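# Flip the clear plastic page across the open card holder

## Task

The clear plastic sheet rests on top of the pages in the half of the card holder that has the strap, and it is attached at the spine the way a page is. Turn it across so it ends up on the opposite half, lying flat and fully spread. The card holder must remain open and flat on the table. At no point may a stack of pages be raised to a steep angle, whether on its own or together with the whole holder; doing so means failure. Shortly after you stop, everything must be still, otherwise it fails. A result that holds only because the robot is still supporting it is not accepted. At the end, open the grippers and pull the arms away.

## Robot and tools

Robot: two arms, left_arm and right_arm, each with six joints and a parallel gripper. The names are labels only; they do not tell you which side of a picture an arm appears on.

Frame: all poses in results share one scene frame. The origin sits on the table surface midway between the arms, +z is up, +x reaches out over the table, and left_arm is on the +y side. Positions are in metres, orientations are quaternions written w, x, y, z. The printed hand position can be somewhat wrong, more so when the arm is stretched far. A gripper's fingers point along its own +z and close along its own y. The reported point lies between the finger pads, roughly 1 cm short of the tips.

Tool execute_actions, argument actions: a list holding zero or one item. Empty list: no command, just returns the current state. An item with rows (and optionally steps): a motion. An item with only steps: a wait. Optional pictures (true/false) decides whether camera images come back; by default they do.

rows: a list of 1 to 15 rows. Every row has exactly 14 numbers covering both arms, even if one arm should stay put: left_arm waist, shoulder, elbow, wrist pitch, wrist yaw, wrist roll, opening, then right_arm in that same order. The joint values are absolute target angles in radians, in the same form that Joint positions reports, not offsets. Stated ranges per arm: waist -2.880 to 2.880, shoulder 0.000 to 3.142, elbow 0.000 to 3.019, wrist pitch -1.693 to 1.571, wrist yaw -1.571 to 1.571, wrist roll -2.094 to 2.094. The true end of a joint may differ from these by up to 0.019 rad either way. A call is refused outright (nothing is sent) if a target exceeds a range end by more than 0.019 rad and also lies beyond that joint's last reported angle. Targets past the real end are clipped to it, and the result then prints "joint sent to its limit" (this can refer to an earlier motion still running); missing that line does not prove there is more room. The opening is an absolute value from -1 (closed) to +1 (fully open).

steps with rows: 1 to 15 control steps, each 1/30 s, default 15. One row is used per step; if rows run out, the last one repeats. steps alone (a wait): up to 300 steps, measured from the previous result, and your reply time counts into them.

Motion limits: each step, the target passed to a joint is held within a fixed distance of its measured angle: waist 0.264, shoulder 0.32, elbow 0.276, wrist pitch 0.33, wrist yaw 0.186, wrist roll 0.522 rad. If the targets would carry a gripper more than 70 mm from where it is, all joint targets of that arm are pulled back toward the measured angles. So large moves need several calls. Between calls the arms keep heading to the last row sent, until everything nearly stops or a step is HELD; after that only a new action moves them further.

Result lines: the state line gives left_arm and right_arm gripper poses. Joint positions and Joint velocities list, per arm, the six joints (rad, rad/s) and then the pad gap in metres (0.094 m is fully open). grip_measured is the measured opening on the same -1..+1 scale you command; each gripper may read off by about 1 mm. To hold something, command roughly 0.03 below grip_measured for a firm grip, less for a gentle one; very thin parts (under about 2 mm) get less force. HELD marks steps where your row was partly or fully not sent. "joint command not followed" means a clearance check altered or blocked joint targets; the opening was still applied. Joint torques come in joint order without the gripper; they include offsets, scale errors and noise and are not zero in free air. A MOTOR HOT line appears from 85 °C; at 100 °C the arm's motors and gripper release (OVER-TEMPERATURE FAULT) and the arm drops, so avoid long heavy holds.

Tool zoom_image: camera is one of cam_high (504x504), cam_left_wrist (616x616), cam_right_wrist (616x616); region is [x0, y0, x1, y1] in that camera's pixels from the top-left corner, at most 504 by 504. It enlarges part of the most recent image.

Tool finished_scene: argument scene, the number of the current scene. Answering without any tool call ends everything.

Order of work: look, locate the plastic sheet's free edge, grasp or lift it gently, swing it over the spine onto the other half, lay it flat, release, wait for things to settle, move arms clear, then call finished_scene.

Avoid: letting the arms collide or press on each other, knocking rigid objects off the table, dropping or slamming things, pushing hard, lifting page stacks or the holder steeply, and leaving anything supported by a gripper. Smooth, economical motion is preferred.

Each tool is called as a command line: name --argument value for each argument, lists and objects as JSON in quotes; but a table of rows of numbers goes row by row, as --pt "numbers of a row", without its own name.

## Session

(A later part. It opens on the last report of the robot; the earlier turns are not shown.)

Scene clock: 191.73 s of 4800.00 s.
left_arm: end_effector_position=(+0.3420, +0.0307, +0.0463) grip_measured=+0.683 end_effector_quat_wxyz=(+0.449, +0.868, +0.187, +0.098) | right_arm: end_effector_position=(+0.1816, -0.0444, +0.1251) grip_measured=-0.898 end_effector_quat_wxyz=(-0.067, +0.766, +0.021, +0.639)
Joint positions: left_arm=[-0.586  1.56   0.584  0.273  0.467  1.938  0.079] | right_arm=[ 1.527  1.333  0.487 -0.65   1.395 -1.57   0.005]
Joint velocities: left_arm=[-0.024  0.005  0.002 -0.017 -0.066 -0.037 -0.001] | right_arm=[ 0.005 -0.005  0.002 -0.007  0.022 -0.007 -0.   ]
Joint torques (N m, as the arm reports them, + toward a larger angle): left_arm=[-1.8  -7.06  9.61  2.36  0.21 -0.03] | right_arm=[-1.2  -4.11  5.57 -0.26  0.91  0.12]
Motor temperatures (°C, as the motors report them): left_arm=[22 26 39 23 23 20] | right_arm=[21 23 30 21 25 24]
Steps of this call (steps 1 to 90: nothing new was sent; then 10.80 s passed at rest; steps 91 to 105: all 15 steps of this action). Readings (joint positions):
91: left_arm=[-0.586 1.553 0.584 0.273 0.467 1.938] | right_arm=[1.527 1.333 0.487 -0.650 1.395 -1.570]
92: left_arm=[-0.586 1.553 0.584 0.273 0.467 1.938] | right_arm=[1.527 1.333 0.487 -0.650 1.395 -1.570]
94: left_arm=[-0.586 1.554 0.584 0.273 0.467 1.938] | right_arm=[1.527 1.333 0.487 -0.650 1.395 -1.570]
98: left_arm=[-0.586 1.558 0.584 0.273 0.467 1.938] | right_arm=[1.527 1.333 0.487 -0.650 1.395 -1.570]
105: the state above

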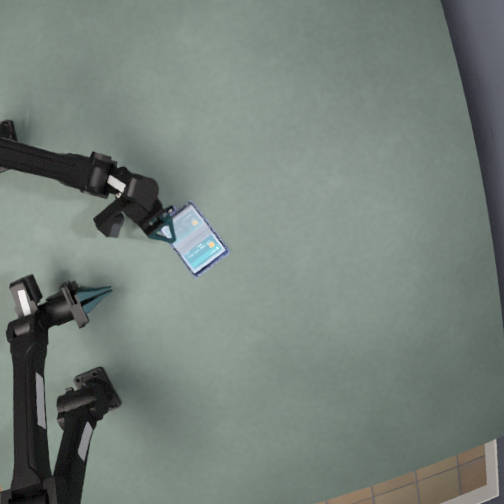

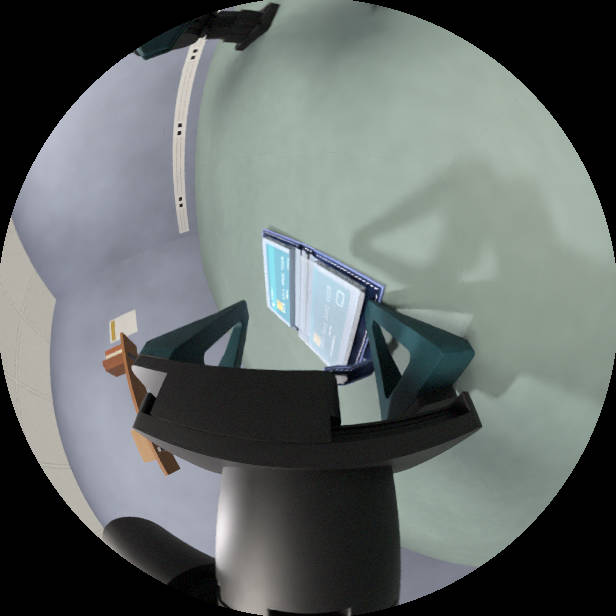

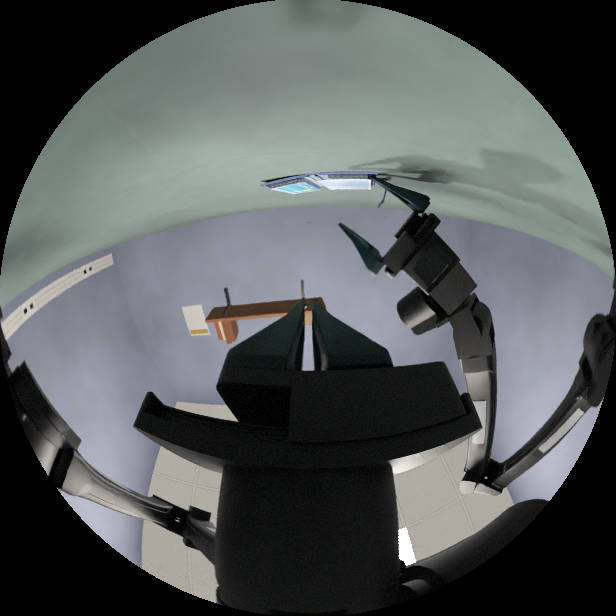

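execute_actions --actions '[{"rows":[[-0.596,1.580,0.629,0.294,0.4635,1.955,0.68,1.53,1.34,0.4855,-0.665,1.4,-1.58,-0.9],[-0.596,1.580,0.630,0.294,0.4635,1.955,0.68,1.53,1.34,0.4855,-0.665,1.4,-1.58,-0.9],[-0.596,1.580,0.631,0.294,0.4635,1.955,0.68,1.53,1.34,0.4855,-0.665,1.4,-1.58,-0.9],[-0.596,1.580,0.632,0.294,0.4635,1.955,0.68,1.53,1.34,0.4855,-0.665,1.4,-1.58,-0.9]],"steps":15}]'

zoom_image --camera "cam_right_wrist" --region '[340, 160, 410, 215]'

zoom_image --camera "cam_left_wrist" --region '[300, 240, 430, 380]'

Scene clock: 199.53 s of 4800.00 s.
left_arm: end_effector_position=(+0.3420, +0.0307, +0.0463) grip_measured=+0.683 end_effector_quat_wxyz=(+0.449, +0.868, +0.187, +0.098) | right_arm: end_effector_position=(+0.1816, -0.0444, +0.1251) grip_measured=-0.898 end_effector_quat_wxyz=(-0.067, +0.766, +0.021, +0.639)
Joint positions: left_arm=[-0.586  1.56   0.584  0.273  0.467  1.938  0.079] | right_arm=[ 1.527  1.333  0.487 -0.65   1.395 -1.57   0.005]
Joint velocities: left_arm=[-0.005  0.015 -0.002 -0.002  0.051 -0.066 -0.001] | right_arm=[ 0.005 -0.015  0.012 -0.012 -0.051  0.051 -0.001]
Joint torques (N m, as the arm reports them, + toward a larger angle): left_arm=[-1.83 -7.08  9.91  2.35  0.21 -0.02] | right_arm=[-1.29 -3.99  5.7  -0.2   0.95  0.1 ]
Motor temperatures (°C, as the motors report them): left_arm=[22 26 39 23 23 20] | right_arm=[21 23 30 21 25 24]
Steps of this call (steps 1 to 15: the robot went on to your last target; steps 16 to 90: nothing new was sent; then 4.30 s passed at rest; steps 91 to 105: all 15 steps of this action). Readings (joint positions):
91: left_arm=[-0.586 1.560 0.584 0.273 0.467 1.938] | right_arm=[1.527 1.333 0.487 -0.650 1.395 -1.570]
92: left_arm=[-0.586 1.560 0.584 0.273 0.467 1.938] | right_arm=[1.527 1.333 0.487 -0.650 1.395 -1.570]
94: left_arm=[-0.586 1.560 0.584 0.273 0.467 1.938] | right_arm=[1.527 1.333 0.487 -0.650 1.395 -1.570]
98: left_arm=[-0.586 1.560 0.584 0.273 0.467 1.938] | right_arm=[1.527 1.333 0.487 -0.650 1.395 -1.570]
105: the state above

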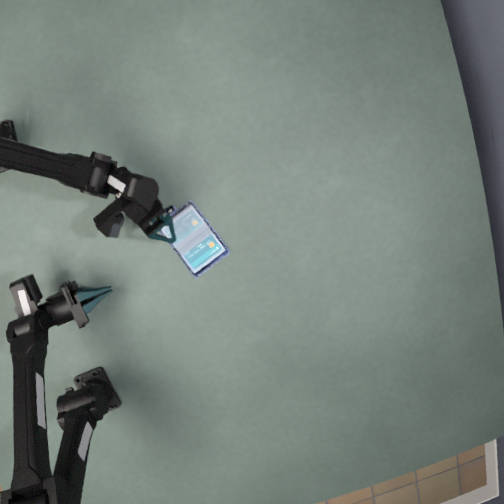

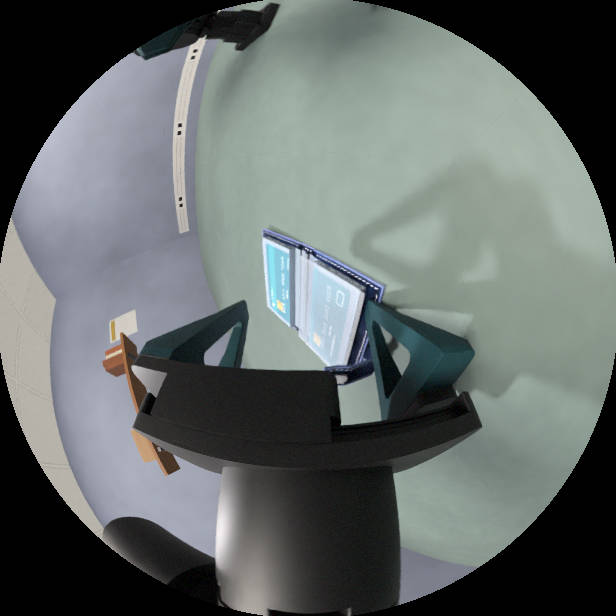

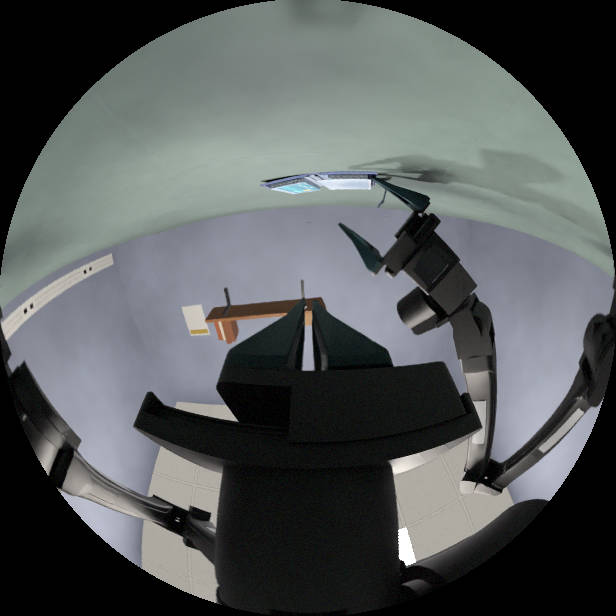

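Region (340, 160, 410, 215) of cam_right_wrist's 616x616 image, scaled by 7.200, with more detail than that image has; it fills the top 396 rows of this view, and the rest is white.

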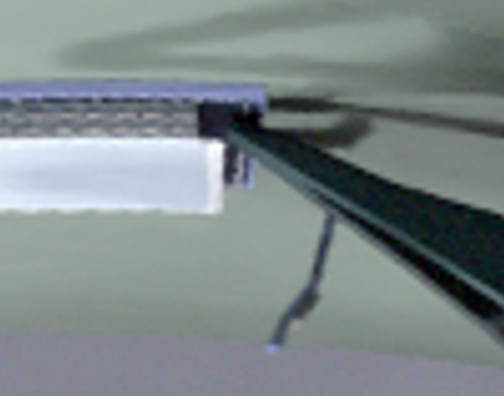

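Region (300, 240, 430, 380) of cam_left_wrist's 616x616 image, scaled by 3.600, with more detail than that image has; it fills the left 468 columns of this view, and the rest is white.

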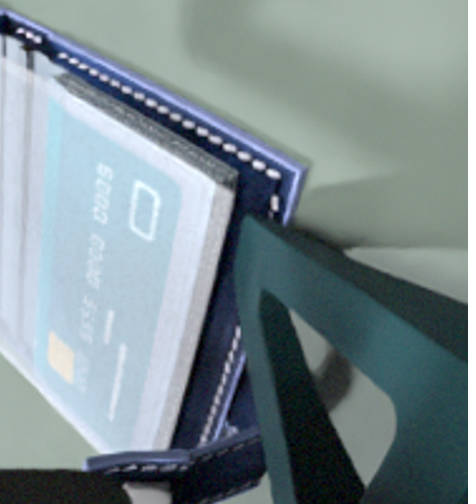

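execute_actions --actions '[{"rows":[[-0.596,1.580,0.633,0.294,0.4635,1.955,0.68,1.53,1.34,0.4855,-0.665,1.4,-1.58,-0.9],[-0.596,1.580,0.6335,0.294,0.4635,1.955,0.68,1.53,1.34,0.4855,-0.665,1.4,-1.58,-0.9],[-0.596,1.580,0.634,0.294,0.4635,1.955,0.68,1.53,1.34,0.4855,-0.665,1.4,-1.58,-0.9]],"steps":15}]'

zoom_image --camera "cam_right_wrist" --region '[340, 160, 410, 215]'

zoom_image --camera "cam_left_wrist" --region '[300, 240, 430, 380]'

Scene clock: 206.43 s of 4800.00 s.
left_arm: end_effector_position=(+0.3445, +0.0291, +0.0488) grip_measured=+0.683 end_effector_quat_wxyz=(+0.451, +0.867, +0.186, +0.100) | right_arm: end_effector_position=(+0.1816, -0.0444, +0.1251) grip_measured=-0.898 end_effector_quat_wxyz=(-0.067, +0.766, +0.021, +0.639)
Joint positions: left_arm=[-0.586  1.56   0.59   0.273  0.467  1.938  0.079] | right_arm=[ 1.527  1.333  0.487 -0.65   1.395 -1.57   0.005]
Joint velocities: left_arm=[ 0.005 -0.005 -0.007 -0.007 -0.022  0.051 -0.001] | right_arm=[-0.005 -0.005 -0.022  0.007  0.051 -0.022 -0.   ]
Joint torques (N m, as the arm reports them, + toward a larger angle): left_arm=[-1.88 -7.07  9.48  2.35  0.21 -0.02] | right_arm=[-0.8  -3.91  5.68 -0.23  0.95  0.12]
Motor temperatures (°C, as the motors report them): left_arm=[22 26 39 23 23 20] | right_arm=[21 23 30 21 25 24]
Steps of this call (steps 1 to 15: the robot went on to your last target; steps 16 to 90: nothing new was sent; then 3.40 s passed at rest; steps 91 to 105: all 15 steps of this action). Readings (joint positions):
91: left_arm=[-0.586 1.560 0.584 0.273 0.467 1.938] | right_arm=[1.527 1.333 0.487 -0.650 1.395 -1.570]
92: left_arm=[-0.586 1.560 0.584 0.273 0.467 1.938] | right_arm=[1.527 1.333 0.487 -0.650 1.395 -1.570]
94: left_arm=[-0.586 1.560 0.585 0.273 0.467 1.938] | right_arm=[1.527 1.333 0.487 -0.650 1.395 -1.570]
98: left_arm=[-0.586 1.560 0.589 0.273 0.467 1.938] | right_arm=[1.527 1.333 0.487 -0.650 1.395 -1.570]
105: the state above

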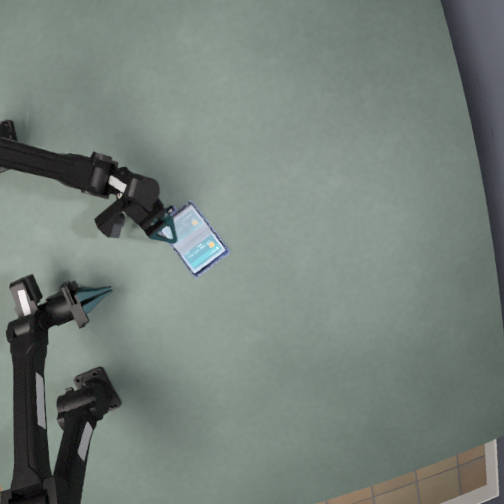

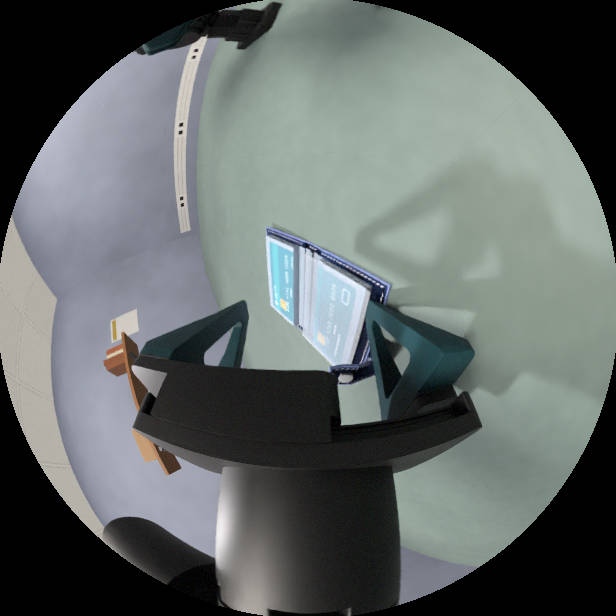

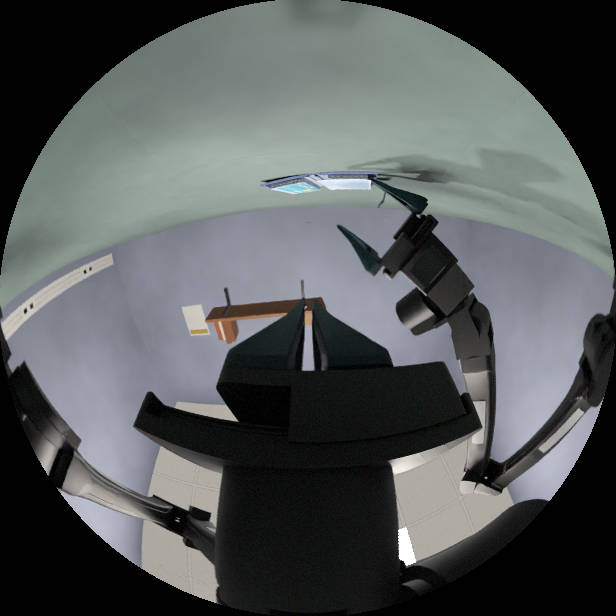

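Region (340, 160, 410, 215) of cam_right_wrist's 616x616 image, scaled by 7.200, with more detail than that image has; it fills the top 396 rows of this view, and the rest is white.

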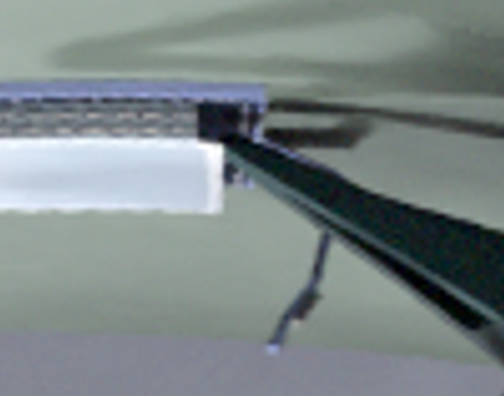

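Region (300, 240, 430, 380) of cam_left_wrist's 616x616 image, scaled by 3.600, with more detail than that image has; it fills the left 468 columns of this view, and the rest is white.

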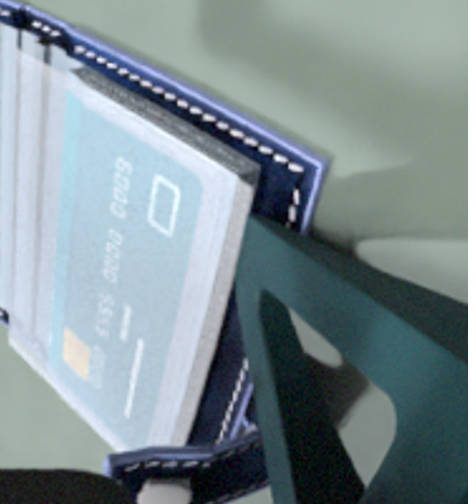

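execute_actions --actions '[{"rows":[[-0.596,1.580,0.634,0.294,0.4635,1.955,0.66,1.53,1.34,0.4855,-0.665,1.4,-1.58,-0.9],[-0.596,1.580,0.634,0.294,0.4635,1.955,0.64,1.53,1.34,0.4855,-0.665,1.4,-1.58,-0.9],[-0.596,1.580,0.634,0.294,0.4635,1.955,0.62,1.53,1.34,0.4855,-0.665,1.4,-1.58,-0.9],[-0.596,1.580,0.634,0.294,0.4635,1.955,0.60,1.53,1.34,0.4855,-0.665,1.4,-1.58,-0.9],[-0.596,1.580,0.634,0.294,0.4635,1.955,0.58,1.53,1.34,0.4855,-0.665,1.4,-1.58,-0.9],[-0.596,1.580,0.634,0.294,0.4635,1.955,0.56,1.53,1.34,0.4855,-0.665,1.4,-1.58,-0.9],[-0.596,1.580,0.634,0.294,0.4635,1.955,0.54,1.53,1.34,0.4855,-0.665,1.4,-1.58,-0.9],[-0.596,1.580,0.634,0.294,0.4635,1.955,0.52,1.53,1.34,0.4855,-0.665,1.4,-1.58,-0.9],[-0.596,1.580,0.634,0.294,0.4635,1.955,0.50,1.53,1.34,0.4855,-0.665,1.4,-1.58,-0.9],[-0.596,1.580,0.634,0.294,0.4635,1.955,0.48,1.53,1.34,0.4855,-0.665,1.4,-1.58,-0.9],[-0.596,1.580,0.634,0.294,0.4635,1.955,0.46,1.53,1.34,0.4855,-0.665,1.4,-1.58,-0.9],[-0.596,1.580,0.634,0.294,0.4635,1.955,0.44,1.53,1.34,0.4855,-0.665,1.4,-1.58,-0.9],[-0.596,1.580,0.634,0.294,0.4635,1.955,0.42,1.53,1.34,0.4855,-0.665,1.4,-1.58,-0.9],[-0.596,1.580,0.634,0.294,0.4635,1.955,0.40,1.53,1.34,0.4855,-0.665,1.4,-1.58,-0.9]],"steps":15}]' --pictures false

execute_actions --actions '[{"steps":8}]'

zoom_image --camera "cam_right_wrist" --region '[320, 160, 410, 230]'

zoom_image --camera "cam_left_wrist" --region '[300, 240, 430, 380]'

Scene clock: 218.43 s of 4800.00 s.
left_arm: end_effector_position=(+0.3445, +0.0291, +0.0488) grip_measured=+0.405 end_effector_quat_wxyz=(+0.451, +0.867, +0.186, +0.100) | right_arm: end_effector_position=(+0.1816, -0.0444, +0.1251) grip_measured=-0.898 end_effector_quat_wxyz=(-0.067, +0.766, +0.021, +0.639)
Joint positions: left_arm=[-0.586  1.56   0.59   0.273  0.467  1.938  0.066] | right_arm=[ 1.527  1.333  0.487 -0.65   1.395 -1.57   0.005]
Joint velocities: left_arm=[-0.005  0.005  0.002  0.012  0.11   0.051 -0.004] | right_arm=[-0.005 -0.005  0.002 -0.002  0.051  0.007 -0.001]
Joint torques (N m, as the arm reports them, + toward a larger angle): left_arm=[-1.83 -6.97  9.66  2.35  0.22 -0.02] | right_arm=[-0.88 -4.05  5.65 -0.18  0.92  0.12]
Motor temperatures (°C, as the motors report them): left_arm=[22 26 39 23 23 20] | right_arm=[21 23 30 21 25 24]
Steps of this call (steps 1 to 15: the robot went on to your last target; steps 16 to 90: nothing new was sent; then 8.50 s passed at rest; steps 91 to 105: all 15 steps of this action). Readings (joint positions):
91: left_arm=[-0.586 1.560 0.590 0.273 0.467 1.938] | right_arm=[1.527 1.333 0.487 -0.650 1.395 -1.570]
92: left_arm=[-0.586 1.560 0.590 0.273 0.467 1.938] | right_arm=[1.527 1.333 0.487 -0.650 1.395 -1.570]
94: left_arm=[-0.586 1.560 0.590 0.273 0.467 1.938] | right_arm=[1.527 1.333 0.487 -0.650 1.395 -1.570]
98: left_arm=[-0.586 1.560 0.590 0.273 0.467 1.938] | right_arm=[1.527 1.333 0.487 -0.650 1.395 -1.570]
105: the state above

Scene clock: 218.70 s of 4800.00 s.
left_arm: end_effector_position=(+0.3445, +0.0291, +0.0488) grip_measured=+0.403 end_effector_quat_wxyz=(+0.451, +0.867, +0.186, +0.100) | right_arm: end_effector_position=(+0.1816, -0.0444, +0.1251) grip_measured=-0.898 end_effector_quat_wxyz=(-0.067, +0.766, +0.021, +0.639)
Joint positions: left_arm=[-0.586  1.56   0.59   0.273  0.467  1.938  0.066] | right_arm=[ 1.527  1.333  0.487 -0.65   1.395 -1.57   0.005]
Joint velocities: left_arm=[ 0.005 -0.015  0.012  0.002  0.051  0.037  0.   ] | right_arm=[-0.005 -0.015  0.002 -0.012 -0.022  0.007 -0.001]
Joint torques (N m, as the arm reports them, + toward a larger angle): left_arm=[-1.86 -7.06  9.64  2.35  0.21 -0.03] | right_arm=[-0.94 -3.6   5.63 -0.31  0.92  0.12]
Motor temperatures (°C, as the motors report them): left_arm=[22 26 39 23 23 20] | right_arm=[21 23 30 21 25 24]
Steps of this call (steps 1 to 8: the robot went on to your last target). Readings (joint positions):
1: left_arm=[-0.586 1.560 0.590 0.273 0.467 1.938] | right_arm=[1.527 1.333 0.487 -0.650 1.395 -1.570]
2: left_arm=[-0.586 1.560 0.590 0.273 0.467 1.938] | right_arm=[1.527 1.333 0.487 -0.650 1.395 -1.570]
4: left_arm=[-0.586 1.560 0.590 0.273 0.467 1.938] | right_arm=[1.527 1.333 0.487 -0.650 1.395 -1.570]
8: the state above

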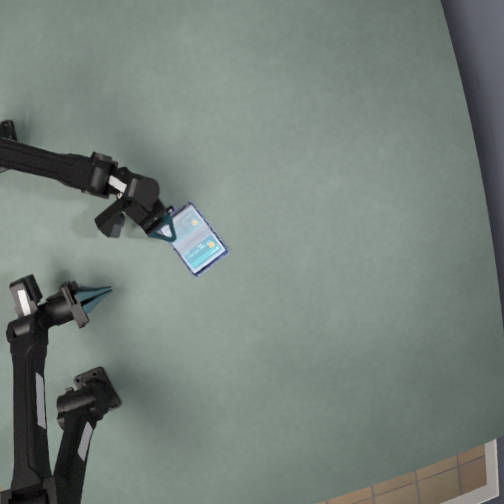

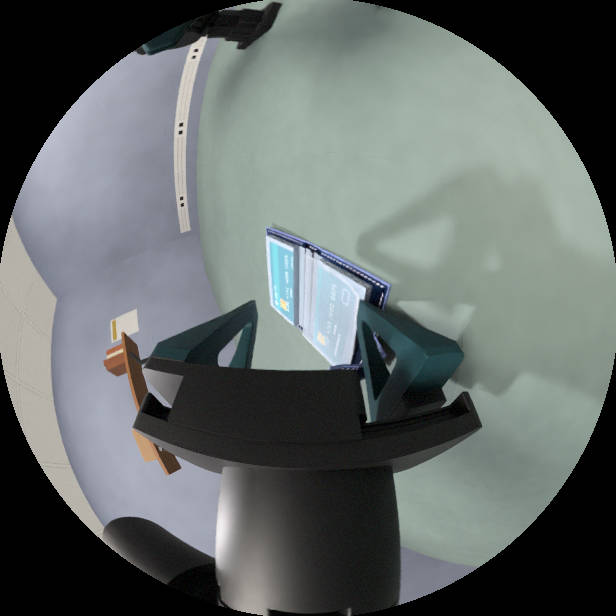

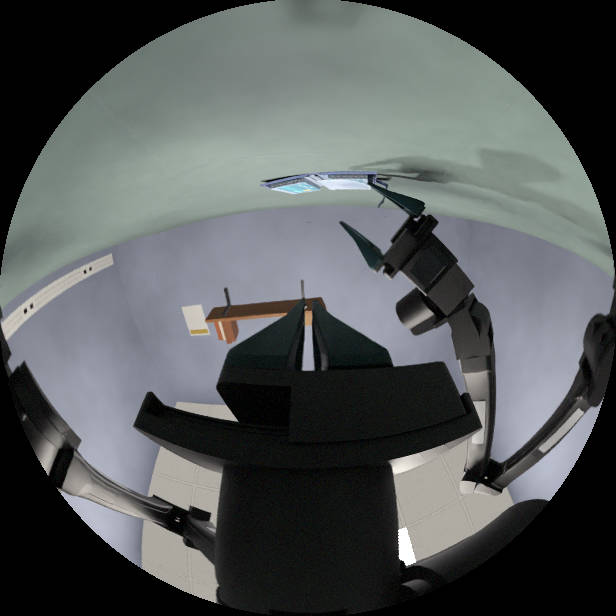

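Region (320, 160, 410, 230) of cam_right_wrist's 616x616 image, scaled by 5.600, with more detail than that image has.

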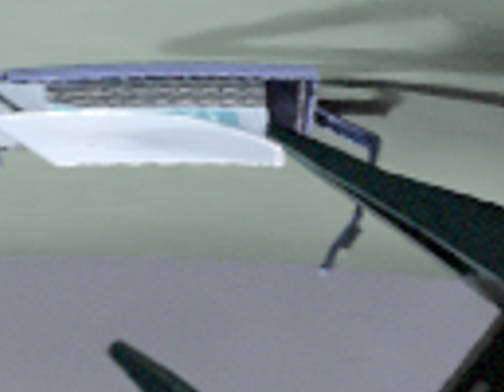

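Region (300, 240, 430, 380) of cam_left_wrist's 616x616 image, scaled by 3.600, with more detail than that image has; it fills the left 468 columns of this view, and the rest is white.

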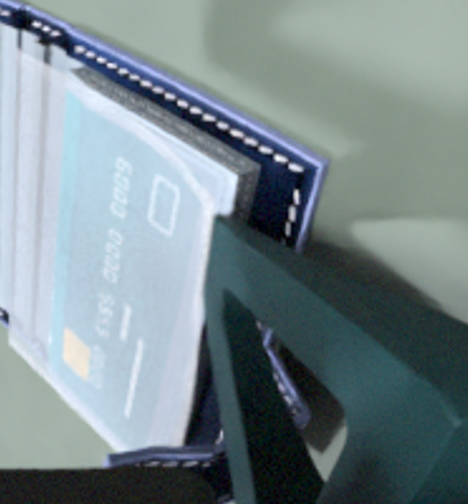

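execute_actions --actions '[{"rows":[[-0.596,1.580,0.634,0.294,0.4635,1.955,0.37,1.53,1.34,0.4855,-0.665,1.4,-1.58,-0.9],[-0.596,1.580,0.634,0.294,0.4635,1.955,0.34,1.53,1.34,0.4855,-0.665,1.4,-1.58,-0.9],[-0.596,1.580,0.634,0.294,0.4635,1.955,0.31,1.53,1.34,0.4855,-0.665,1.4,-1.58,-0.9],[-0.596,1.580,0.634,0.294,0.4635,1.955,0.28,1.53,1.34,0.4855,-0.665,1.4,-1.58,-0.9],[-0.596,1.580,0.634,0.294,0.4635,1.955,0.25,1.53,1.34,0.4855,-0.665,1.4,-1.58,-0.9],[-0.596,1.580,0.634,0.294,0.4635,1.955,0.22,1.53,1.34,0.4855,-0.665,1.4,-1.58,-0.9],[-0.596,1.580,0.634,0.294,0.4635,1.955,0.19,1.53,1.34,0.4855,-0.665,1.4,-1.58,-0.9],[-0.596,1.580,0.634,0.294,0.4635,1.955,0.16,1.53,1.34,0.4855,-0.665,1.4,-1.58,-0.9],[-0.596,1.580,0.634,0.294,0.4635,1.955,0.13,1.53,1.34,0.4855,-0.665,1.4,-1.58,-0.9],[-0.596,1.580,0.634,0.294,0.4635,1.955,0.10,1.53,1.34,0.4855,-0.665,1.4,-1.58,-0.9],[-0.596,1.580,0.634,0.294,0.4635,1.955,0.07,1.53,1.34,0.4855,-0.665,1.4,-1.58,-0.9],[-0.596,1.580,0.634,0.294,0.4635,1.955,0.04,1.53,1.34,0.4855,-0.665,1.4,-1.58,-0.9],[-0.596,1.580,0.634,0.294,0.4635,1.955,0.01,1.53,1.34,0.4855,-0.665,1.4,-1.58,-0.9],[-0.596,1.580,0.634,0.294,0.4635,1.955,-0.02,1.53,1.34,0.4855,-0.665,1.4,-1.58,-0.9],[-0.596,1.580,0.634,0.294,0.4635,1.955,-0.05,1.53,1.34,0.4855,-0.665,1.4,-1.58,-0.9]],"steps":15}]' --pictures false

execute_actions --actions '[{"rows":[[-0.596,1.580,0.634,0.294,0.4635,1.955,-0.08,1.53,1.34,0.4855,-0.665,1.4,-1.58,-0.9],[-0.596,1.580,0.634,0.294,0.4635,1.955,-0.11,1.53,1.34,0.4855,-0.665,1.4,-1.58,-0.9],[-0.596,1.580,0.634,0.294,0.4635,1.955,-0.14,1.53,1.34,0.4855,-0.665,1.4,-1.58,-0.9],[-0.596,1.580,0.634,0.294,0.4635,1.955,-0.17,1.53,1.34,0.4855,-0.665,1.4,-1.58,-0.9],[-0.596,1.580,0.634,0.294,0.4635,1.955,-0.20,1.53,1.34,0.4855,-0.665,1.4,-1.58,-0.9],[-0.596,1.580,0.634,0.294,0.4635,1.955,-0.23,1.53,1.34,0.4855,-0.665,1.4,-1.58,-0.9],[-0.596,1.580,0.634,0.294,0.4635,1.955,-0.26,1.53,1.34,0.4855,-0.665,1.4,-1.58,-0.9],[-0.596,1.580,0.634,0.294,0.4635,1.955,-0.29,1.53,1.34,0.4855,-0.665,1.4,-1.58,-0.9],[-0.596,1.580,0.634,0.294,0.4635,1.955,-0.32,1.53,1.34,0.4855,-0.665,1.4,-1.58,-0.9],[-0.596,1.580,0.634,0.294,0.4635,1.955,-0.35,1.53,1.34,0.4855,-0.665,1.4,-1.58,-0.9],[-0.596,1.580,0.634,0.294,0.4635,1.955,-0.38,1.53,1.34,0.4855,-0.665,1.4,-1.58,-0.9],[-0.596,1.580,0.634,0.294,0.4635,1.955,-0.41,1.53,1.34,0.4855,-0.665,1.4,-1.58,-0.9],[-0.596,1.580,0.634,0.294,0.4635,1.955,-0.44,1.53,1.34,0.4855,-0.665,1.4,-1.58,-0.9],[-0.596,1.580,0.634,0.294,0.4635,1.955,-0.47,1.53,1.34,0.4855,-0.665,1.4,-1.58,-0.9],[-0.596,1.580,0.634,0.294,0.4635,1.955,-0.50,1.53,1.34,0.4855,-0.665,1.4,-1.58,-0.9]],"steps":15}]'

zoom_image --camera "cam_right_wrist" --region '[290, 160, 410, 250]'

zoom_image --camera "cam_left_wrist" --region '[250, 220, 410, 380]'

Scene clock: 243.33 s of 4800.00 s.
left_arm: end_effector_position=(+0.3445, +0.0291, +0.0488) grip_measured=-0.034 end_effector_quat_wxyz=(+0.451, +0.867, +0.186, +0.100) | right_arm: end_effector_position=(+0.1816, -0.0444, +0.1251) grip_measured=-0.898 end_effector_quat_wxyz=(-0.067, +0.766, +0.021, +0.639)
Joint positions: left_arm=[-0.586  1.56   0.59   0.273  0.467  1.938  0.045] | right_arm=[ 1.527  1.333  0.487 -0.65   1.395 -1.57   0.005]
Joint velocities: left_arm=[-0.005 -0.015 -0.017  0.002  0.051 -0.066 -0.026] | right_arm=[ 0.005  0.005 -0.002 -0.022 -0.037 -0.022  0.   ]
Joint torques (N m, as the arm reports them, + toward a larger angle): left_arm=[-1.81 -7.03  9.64  2.36  0.21 -0.03] | right_arm=[-1.54 -3.86  5.56 -0.23  0.93  0.09]
Motor temperatures (°C, as the motors report them): left_arm=[22 26 39 23 23 20] | right_arm=[21 23 29 21 25 24]
Steps of this call (steps 1 to 15: the robot went on to your last target; steps 16 to 90: nothing new was sent; then 21.13 s passed at rest; steps 91 to 105: all 15 steps of this action). Readings (joint positions):
91: left_arm=[-0.586 1.560 0.590 0.273 0.467 1.938] | right_arm=[1.527 1.333 0.487 -0.650 1.395 -1.570]
92: left_arm=[-0.586 1.560 0.590 0.273 0.467 1.938] | right_arm=[1.527 1.333 0.487 -0.650 1.395 -1.570]
94: left_arm=[-0.586 1.560 0.590 0.273 0.467 1.938] | right_arm=[1.527 1.333 0.487 -0.650 1.395 -1.570]
98: left_arm=[-0.586 1.560 0.590 0.273 0.467 1.938] | right_arm=[1.527 1.333 0.487 -0.650 1.395 -1.570]
105: the state above

Scene clock: 243.83 s of 4800.00 s.
left_arm: end_effector_position=(+0.3445, +0.0291, +0.0488) grip_measured=-0.484 end_effector_quat_wxyz=(+0.451, +0.867, +0.186, +0.100) | right_arm: end_effector_position=(+0.1816, -0.0444, +0.1251) grip_measured=-0.898 end_effector_quat_wxyz=(-0.067, +0.766, +0.021, +0.639)
Joint positions: left_arm=[-0.586  1.56   0.59   0.273  0.467  1.938  0.024] | right_arm=[ 1.527  1.333  0.487 -0.65   1.395 -1.57   0.005]
Joint velocities: left_arm=[-0.015 -0.005 -0.002  0.007 -0.022  0.007 -0.027] | right_arm=[-0.015 -0.005 -0.007 -0.012  0.037 -0.051  0.001]
Joint torques (N m, as the arm reports them, + toward a larger angle): left_arm=[-1.79 -7.08  9.64  2.32  0.21 -0.03] | right_arm=[-1.22 -3.67  5.64 -0.28  0.94  0.14]
Motor temperatures (°C, as the motors report them): left_arm=[22 26 39 23 23 20] | right_arm=[21 23 29 21 25 24]
Steps of this call (steps 1 to 15: all 15 steps of this action). Readings (joint positions):
1: left_arm=[-0.586 1.560 0.590 0.273 0.467 1.938] | right_arm=[1.527 1.333 0.487 -0.650 1.395 -1.570]
2: left_arm=[-0.586 1.560 0.590 0.273 0.467 1.938] | right_arm=[1.527 1.333 0.487 -0.650 1.395 -1.570]
4: left_arm=[-0.586 1.560 0.590 0.273 0.467 1.938] | right_arm=[1.527 1.333 0.487 -0.650 1.395 -1.570]
8: left_arm=[-0.586 1.560 0.590 0.273 0.467 1.938] | right_arm=[1.527 1.333 0.487 -0.650 1.395 -1.570]
15: the state above

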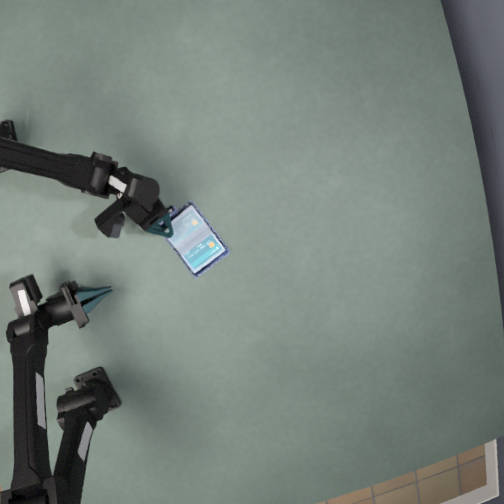

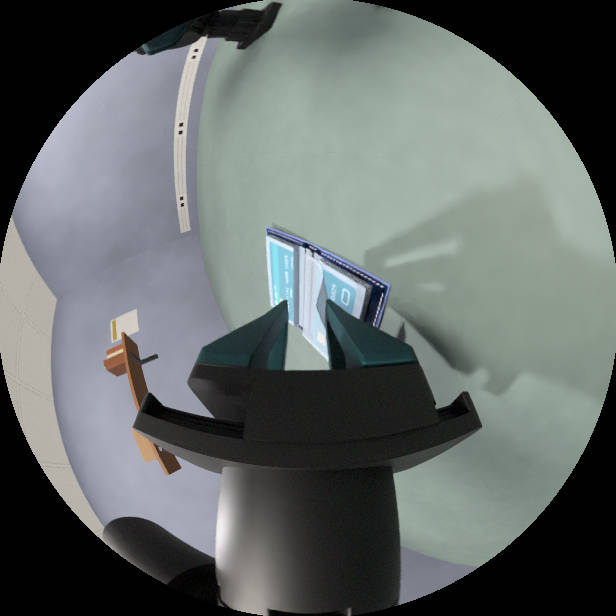

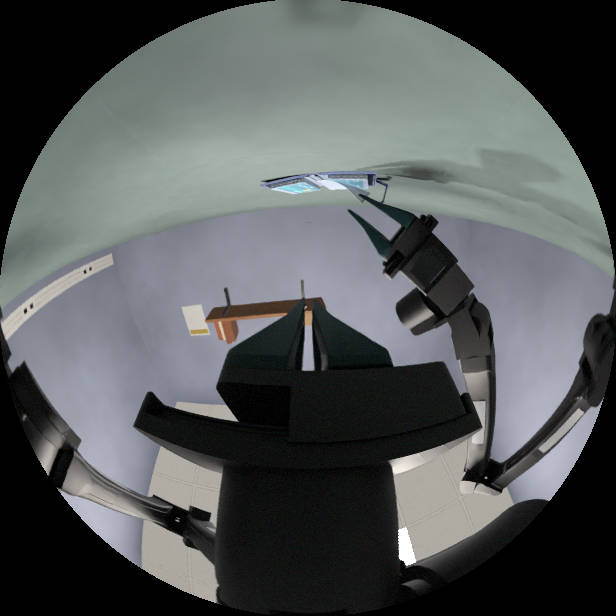

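Region (290, 160, 410, 250) of cam_right_wrist's 616x616 image, scaled by 4.200, with more detail than that image has; it fills the top 378 rows of this view, and the rest is white.

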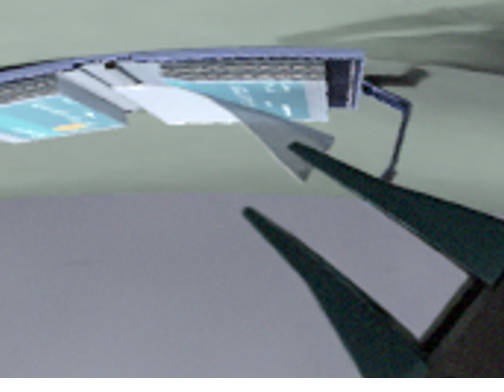

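Region (250, 220, 410, 380) of cam_left_wrist's 616x616 image, scaled by 3.150, with more detail than that image has.

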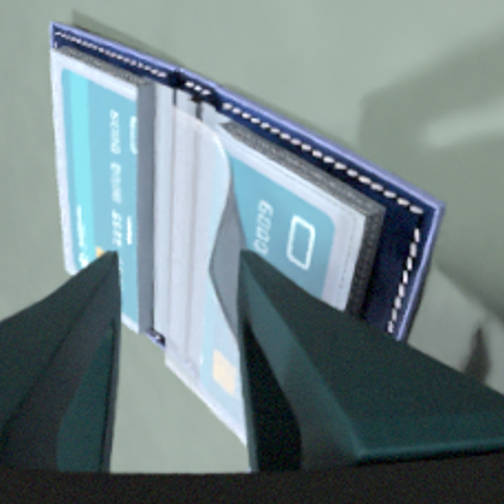

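execute_actions --actions '[{"rows":[[-0.596,1.580,0.634,0.294,0.4635,1.955,-0.54,1.53,1.34,0.4855,-0.665,1.4,-1.58,-0.9],[-0.596,1.580,0.634,0.294,0.4635,1.955,-0.58,1.53,1.34,0.4855,-0.665,1.4,-1.58,-0.9],[-0.596,1.580,0.634,0.294,0.4635,1.955,-0.62,1.53,1.34,0.4855,-0.665,1.4,-1.58,-0.9],[-0.596,1.580,0.634,0.294,0.4635,1.955,-0.66,1.53,1.34,0.4855,-0.665,1.4,-1.58,-0.9],[-0.596,1.580,0.634,0.294,0.4635,1.955,-0.70,1.53,1.34,0.4855,-0.665,1.4,-1.58,-0.9],[-0.596,1.580,0.634,0.294,0.4635,1.955,-0.74,1.53,1.34,0.4855,-0.665,1.4,-1.58,-0.9],[-0.596,1.580,0.634,0.294,0.4635,1.955,-0.78,1.53,1.34,0.4855,-0.665,1.4,-1.58,-0.9],[-0.596,1.580,0.634,0.294,0.4635,1.955,-0.82,1.53,1.34,0.4855,-0.665,1.4,-1.58,-0.9],[-0.596,1.580,0.634,0.294,0.4635,1.955,-0.86,1.53,1.34,0.4855,-0.665,1.4,-1.58,-0.9],[-0.596,1.580,0.634,0.294,0.4635,1.955,-0.90,1.53,1.34,0.4855,-0.665,1.4,-1.58,-0.9],[-0.596,1.580,0.634,0.294,0.4635,1.955,-0.93,1.53,1.34,0.4855,-0.665,1.4,-1.58,-0.9],[-0.596,1.580,0.634,0.294,0.4635,1.955,-0.96,1.53,1.34,0.4855,-0.665,1.4,-1.58,-0.9],[-0.596,1.572,0.634,0.285,0.4635,1.955,-0.98,1.53,1.34,0.4855,-0.665,1.4,-1.58,-0.9],[-0.596,1.562,0.634,0.274,0.4635,1.955,-1,1.53,1.34,0.4855,-0.665,1.4,-1.58,-0.9],[-0.596,1.552,0.634,0.263,0.4635,1.955,-1,1.53,1.34,0.4855,-0.665,1.4,-1.58,-0.9]],"steps":15}]' --pictures false

execute_actions --actions '[{"rows":[[-0.596,1.549,0.636,0.260,0.463,1.956,-1,1.53,1.34,0.4855,-0.665,1.4,-1.58,-0.9]],"steps":6}]' --pictures false

execute_actions --actions '[{"rows":[[-0.5984,1.5467,0.6431,0.2426,0.458,1.9572,-1,1.53,1.34,0.4855,-0.665,1.4,-1.58,-0.9],[-0.6007,1.5455,0.6501,0.2261,0.453,1.9585,-1,1.53,1.34,0.4855,-0.665,1.4,-1.58,-0.9],[-0.6031,1.5442,0.6572,0.2097,0.448,1.9597,-1,1.53,1.34,0.4855,-0.665,1.4,-1.58,-0.9],[-0.6055,1.5429,0.6643,0.1933,0.443,1.9609,-1,1.53,1.34,0.4855,-0.665,1.4,-1.58,-0.9],[-0.6078,1.5417,0.6713,0.1768,0.438,1.9622,-1,1.53,1.34,0.4855,-0.665,1.4,-1.58,-0.9],[-0.6102,1.5404,0.6784,0.1604,0.433,1.9634,-1,1.53,1.34,0.4855,-0.665,1.4,-1.58,-0.9],[-0.6126,1.5391,0.6855,0.1440,0.428,1.9646,-1,1.53,1.34,0.4855,-0.665,1.4,-1.58,-0.9],[-0.6149,1.5379,0.6925,0.1275,0.423,1.9659,-1,1.53,1.34,0.4855,-0.665,1.4,-1.58,-0.9],[-0.6173,1.5366,0.6996,0.1111,0.418,1.9671,-1,1.53,1.34,0.4855,-0.665,1.4,-1.58,-0.9],[-0.6197,1.5353,0.7067,0.0947,0.413,1.9683,-1,1.53,1.34,0.4855,-0.665,1.4,-1.58,-0.9],[-0.6220,1.5341,0.7137,0.0782,0.408,1.9696,-1,1.53,1.34,0.4855,-0.665,1.4,-1.58,-0.9],[-0.6244,1.5328,0.7208,0.0618,0.403,1.9708,-1,1.53,1.34,0.4855,-0.665,1.4,-1.58,-0.9],[-0.6268,1.5315,0.7279,0.0454,0.398,1.9720,-1,1.53,1.34,0.4855,-0.665,1.4,-1.58,-0.9],[-0.6291,1.5303,0.7349,0.0289,0.393,1.9733,-1,1.53,1.34,0.4855,-0.665,1.4,-1.58,-0.9],[-0.6315,1.5290,0.7420,0.0125,0.388,1.9745,-1,1.53,1.34,0.4855,-0.665,1.4,-1.58,-0.9]],"steps":15}]' --pictures false

execute_actions --actions '[{"rows":[[-0.6339,1.5277,0.7491,-0.0039,0.383,1.9757,-1,1.53,1.34,0.4855,-0.665,1.4,-1.58,-0.9],[-0.6362,1.5265,0.7561,-0.0204,0.378,1.9770,-1,1.53,1.34,0.4855,-0.665,1.4,-1.58,-0.9],[-0.6386,1.5252,0.7632,-0.0368,0.373,1.9782,-1,1.53,1.34,0.4855,-0.665,1.4,-1.58,-0.9],[-0.6410,1.5239,0.7703,-0.0532,0.368,1.9794,-1,1.53,1.34,0.4855,-0.665,1.4,-1.58,-0.9],[-0.6433,1.5227,0.7773,-0.0697,0.363,1.9807,-1,1.53,1.34,0.4855,-0.665,1.4,-1.58,-0.9],[-0.6457,1.5214,0.7844,-0.0861,0.358,1.9819,-1,1.53,1.34,0.4855,-0.665,1.4,-1.58,-0.9],[-0.6481,1.5201,0.7915,-0.1025,0.353,1.9831,-1,1.53,1.34,0.4855,-0.665,1.4,-1.58,-0.9],[-0.6504,1.5189,0.7985,-0.1190,0.348,1.9844,-1,1.53,1.34,0.4855,-0.665,1.4,-1.58,-0.9],[-0.6528,1.5176,0.8056,-0.1354,0.343,1.9856,-1,1.53,1.34,0.4855,-0.665,1.4,-1.58,-0.9],[-0.6552,1.5163,0.8127,-0.1518,0.338,1.9868,-1,1.53,1.34,0.4855,-0.665,1.4,-1.58,-0.9],[-0.6575,1.5151,0.8197,-0.1683,0.333,1.9881,-1,1.53,1.34,0.4855,-0.665,1.4,-1.58,-0.9],[-0.6599,1.5138,0.8268,-0.1847,0.328,1.9893,-1,1.53,1.34,0.4855,-0.665,1.4,-1.58,-0.9],[-0.6623,1.5125,0.8339,-0.2011,0.323,1.9905,-1,1.53,1.34,0.4855,-0.665,1.4,-1.58,-0.9],[-0.6646,1.5113,0.8409,-0.2176,0.318,1.9918,-1,1.53,1.34,0.4855,-0.665,1.4,-1.58,-0.9],[-0.667,1.510,0.848,-0.234,0.313,1.993,-1,1.53,1.34,0.4855,-0.665,1.4,-1.58,-0.9]],"steps":15}]' --pictures false

execute_actions --actions '[{"steps":10}]'

zoom_image --camera "cam_right_wrist" --region '[250, 160, 410, 270]'

Scene clock: 328.37 s of 4800.00 s.
left_arm: end_effector_position=(+0.3445, +0.0291, +0.0488) grip_measured=-0.987 end_effector_quat_wxyz=(+0.451, +0.867, +0.186, +0.100) | right_arm: end_effector_position=(+0.1816, -0.0444, +0.1251) grip_measured=-0.898 end_effector_quat_wxyz=(-0.067, +0.766, +0.021, +0.639)
Joint positions: left_arm=[-0.586  1.56   0.59   0.273  0.467  1.938  0.001] | right_arm=[ 1.527  1.333  0.487 -0.65   1.395 -1.57   0.005]
Joint velocities: left_arm=[ 0.015 -0.005 -0.002  0.002 -0.022  0.037 -0.001] | right_arm=[-0.005 -0.015 -0.007 -0.007 -0.037  0.007  0.   ]
Joint torques (N m, as the arm reports them, + toward a larger angle): left_arm=[-1.87 -9.64  9.68  1.    0.21 -0.02] | right_arm=[-1.27 -3.81  5.49 -0.24  0.93  0.1 ]
Motor temperatures (°C, as the motors report them): left_arm=[22 26 39 23 23 20] | right_arm=[21 22 29 21 25 24]
Steps of this call (steps 1 to 15: the robot went on to your last target; steps 16 to 90: nothing new was sent; then 81.03 s passed at rest; steps 91 to 105: all 15 steps of this action). Readings (joint positions):
91: left_arm=[-0.586 1.560 0.590 0.273 0.467 1.938] | right_arm=[1.527 1.333 0.487 -0.650 1.395 -1.570]
92: left_arm=[-0.586 1.560 0.590 0.273 0.467 1.938] | right_arm=[1.527 1.333 0.487 -0.650 1.395 -1.570]
94: left_arm=[-0.586 1.560 0.590 0.273 0.467 1.938] | right_arm=[1.527 1.333 0.487 -0.650 1.395 -1.570]
98: left_arm=[-0.586 1.560 0.590 0.273 0.467 1.938] | right_arm=[1.527 1.333 0.487 -0.650 1.395 -1.570]
105: the state above

Scene clock: 328.57 s of 4800.00 s.
left_arm: end_effector_position=(+0.3445, +0.0291, +0.0488) grip_measured=-0.987 end_effector_quat_wxyz=(+0.451, +0.867, +0.186, +0.100) | right_arm: end_effector_position=(+0.1816, -0.0444, +0.1251) grip_measured=-0.898 end_effector_quat_wxyz=(-0.067, +0.766, +0.021, +0.639)
Joint positions: left_arm=[-0.586  1.56   0.59   0.273  0.467  1.938  0.001] | right_arm=[ 1.527  1.333  0.487 -0.65   1.395 -1.57   0.005]
Joint velocities: left_arm=[-0.015 -0.024 -0.017  0.002  0.037  0.022 -0.   ] | right_arm=[-0.015 -0.005  0.002  0.002  0.007 -0.081  0.001]
Joint torques (N m, as the arm reports them, + toward a larger angle): left_arm=[-1.8  -9.8   9.76  0.87  0.2   0.01] | right_arm=[-0.7  -3.45  5.62 -0.4   0.94  0.13]
Motor temperatures (°C, as the motors report them): left_arm=[22 26 39 23 23 20] | right_arm=[21 22 29 21 25 24]
Steps of this call (steps 1 to 6: all 6 steps of this action). Readings (joint positions):
1: left_arm=[-0.586 1.560 0.590 0.273 0.467 1.938] | right_arm=[1.527 1.333 0.487 -0.650 1.395 -1.570]
2: left_arm=[-0.586 1.560 0.590 0.273 0.467 1.938] | right_arm=[1.527 1.333 0.487 -0.650 1.395 -1.570]
4: left_arm=[-0.586 1.560 0.590 0.273 0.467 1.938] | right_arm=[1.527 1.333 0.487 -0.650 1.395 -1.570]
6: the state above

Scene clock: 329.07 s of 4800.00 s.
left_arm: end_effector_position=(+0.3527, +0.0195, +0.0526) grip_measured=-0.987 end_effector_quat_wxyz=(+0.399, +0.891, +0.198, +0.089) | right_arm: end_effector_position=(+0.1816, -0.0444, +0.1251) grip_measured=-0.898 end_effector_quat_wxyz=(-0.067, +0.766, +0.021, +0.639)
Joint positions: left_arm=[-0.616  1.547  0.684  0.059  0.395  1.952  0.001] | right_arm=[ 1.527  1.333  0.487 -0.65   1.395 -1.57   0.005]
Joint velocities: left_arm=[-0.073 -0.034  0.183 -0.491 -0.125  0.037 -0.001] | right_arm=[-0.005 -0.015  0.007 -0.017  0.007  0.022  0.   ]
Joint torques (N m, as the arm reports them, + toward a larger angle): left_arm=[ -1.94 -10.92  10.4    0.84   0.22  -0.01] | right_arm=[-0.85 -3.79  5.7  -0.15  0.88  0.11]
Motor temperatures (°C, as the motors report them): left_arm=[22 26 39 23 23 20] | right_arm=[21 22 29 21 25 24]
Steps of this call (steps 1 to 15: all 15 steps of this action). Readings (joint positions):
1: left_arm=[-0.586 1.560 0.591 0.269 0.465 1.938] | right_arm=[1.527 1.333 0.487 -0.650 1.395 -1.570]
2: left_arm=[-0.586 1.560 0.594 0.260 0.460 1.939] | right_arm=[1.527 1.333 0.487 -0.650 1.395 -1.570]
4: left_arm=[-0.588 1.560 0.603 0.234 0.450 1.940] | right_arm=[1.527 1.333 0.487 -0.650 1.395 -1.570]
8: left_arm=[-0.598 1.558 0.632 0.172 0.431 1.944] | right_arm=[1.527 1.333 0.487 -0.650 1.395 -1.570]
15: the state above

Scene clock: 329.57 s of 4800.00 s.
left_arm: end_effector_position=(+0.3524, +0.0135, +0.0617) grip_measured=-0.987 end_effector_quat_wxyz=(+0.336, +0.916, +0.205, +0.074) | right_arm: end_effector_position=(+0.1816, -0.0444, +0.1251) grip_measured=-0.898 end_effector_quat_wxyz=(-0.067, +0.766, +0.021, +0.639)
Joint positions: left_arm=[-0.651  1.53   0.784 -0.188  0.321  1.97   0.001] | right_arm=[ 1.527  1.333  0.487 -0.65   1.395 -1.57   0.005]
Joint velocities: left_arm=[-0.073 -0.054  0.208 -0.481 -0.198  0.095  0.   ] | right_arm=[-0.005  0.005  0.002  0.012  0.037  0.051  0.002]
Joint torques (N m, as the arm reports them, + toward a larger angle): left_arm=[ -2.4  -11.48  11.43   0.66   0.21   0.  ] | right_arm=[-0.78 -3.64  5.64 -0.19  0.91  0.12]
Motor temperatures (°C, as the motors report them): left_arm=[22 26 39 23 23 20] | right_arm=[21 22 29 21 25 24]
Steps of this call (steps 1 to 15: all 15 steps of this action). Readings (joint positions):
1: left_arm=[-0.618 1.546 0.690 0.042 0.391 1.953] | right_arm=[1.527 1.333 0.487 -0.650 1.395 -1.570]
2: left_arm=[-0.620 1.545 0.697 0.026 0.386 1.954] | right_arm=[1.527 1.333 0.487 -0.650 1.395 -1.570]
4: left_arm=[-0.625 1.542 0.710 -0.007 0.376 1.957] | right_arm=[1.527 1.333 0.487 -0.650 1.395 -1.570]
8: left_arm=[-0.634 1.538 0.736 -0.073 0.356 1.962] | right_arm=[1.527 1.333 0.487 -0.650 1.395 -1.570]
15: the state above

Scene clock: 329.90 s of 4800.00 s.
left_arm: end_effector_position=(+0.3523, +0.0108, +0.0668) grip_measured=-0.987 end_effector_quat_wxyz=(+0.332, +0.919, +0.202, +0.072) | right_arm: end_effector_position=(+0.1816, -0.0444, +0.1251) grip_measured=-0.898 end_effector_quat_wxyz=(-0.067, +0.766, +0.021, +0.639)
Joint positions: left_arm=[-0.656  1.524  0.8   -0.22   0.317  1.975  0.001] | right_arm=[ 1.527  1.333  0.487 -0.65   1.395 -1.57   0.005]
Joint velocities: left_arm=[-0.005  0.015  0.007  0.002  0.037  0.066 -0.001] | right_arm=[-0.005  0.005  0.002  0.002  0.037  0.022 -0.   ]
Joint torques (N m, as the arm reports them, + toward a larger angle): left_arm=[ -2.07 -11.34  11.34   0.47   0.19   0.  ] | right_arm=[-1.09 -3.8   5.66 -0.3   0.9   0.1 ]
Motor temperatures (°C, as the motors report them): left_arm=[22 26 39 23 23 20] | right_arm=[21 22 29 21 25 24]
Steps of this call (steps 1 to 10: the robot went on to your last target). Readings (joint positions):
1: left_arm=[-0.653 1.529 0.790 -0.201 0.318 1.972] | right_arm=[1.527 1.333 0.487 -0.650 1.395 -1.570]
2: left_arm=[-0.655 1.527 0.795 -0.208 0.317 1.972] | right_arm=[1.527 1.333 0.487 -0.650 1.395 -1.570]
4: left_arm=[-0.656 1.525 0.799 -0.215 0.317 1.974] | right_arm=[1.527 1.333 0.487 -0.650 1.395 -1.570]
8: left_arm=[-0.656 1.524 0.800 -0.219 0.317 1.975] | right_arm=[1.527 1.333 0.487 -0.650 1.395 -1.570]
10: the state above

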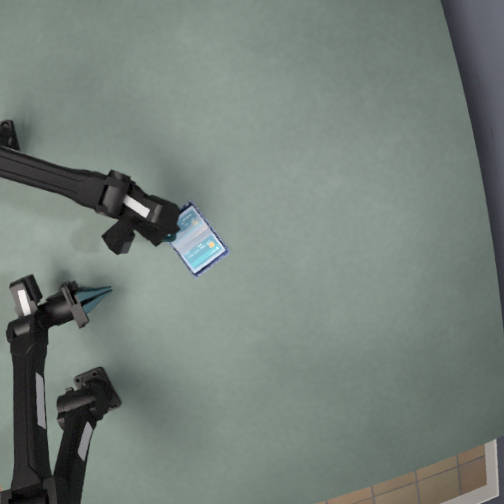

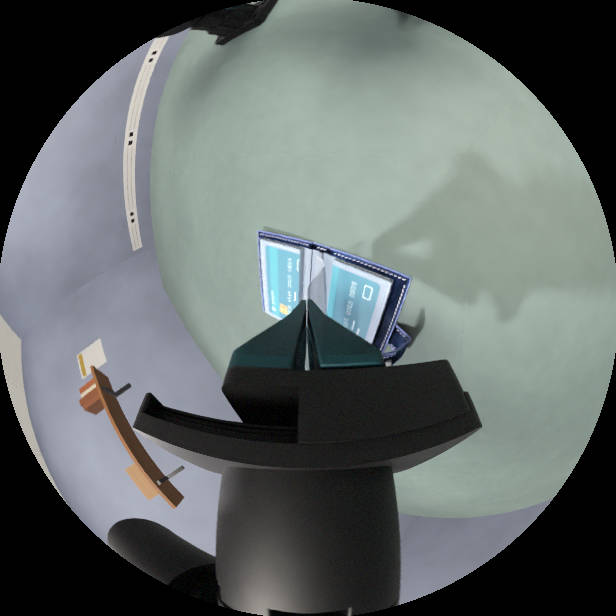

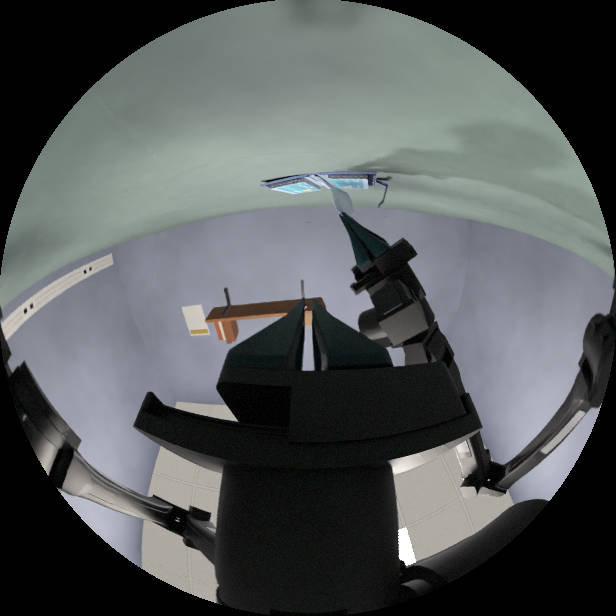

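Region (250, 160, 410, 270) of cam_right_wrist's 616x616 image, scaled by 3.150, with more detail than that image has; it fills the top 346 rows of this view, and the rest is white.

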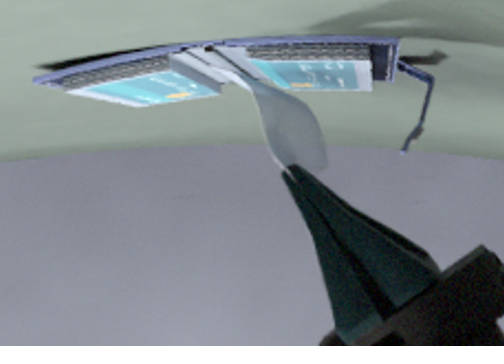

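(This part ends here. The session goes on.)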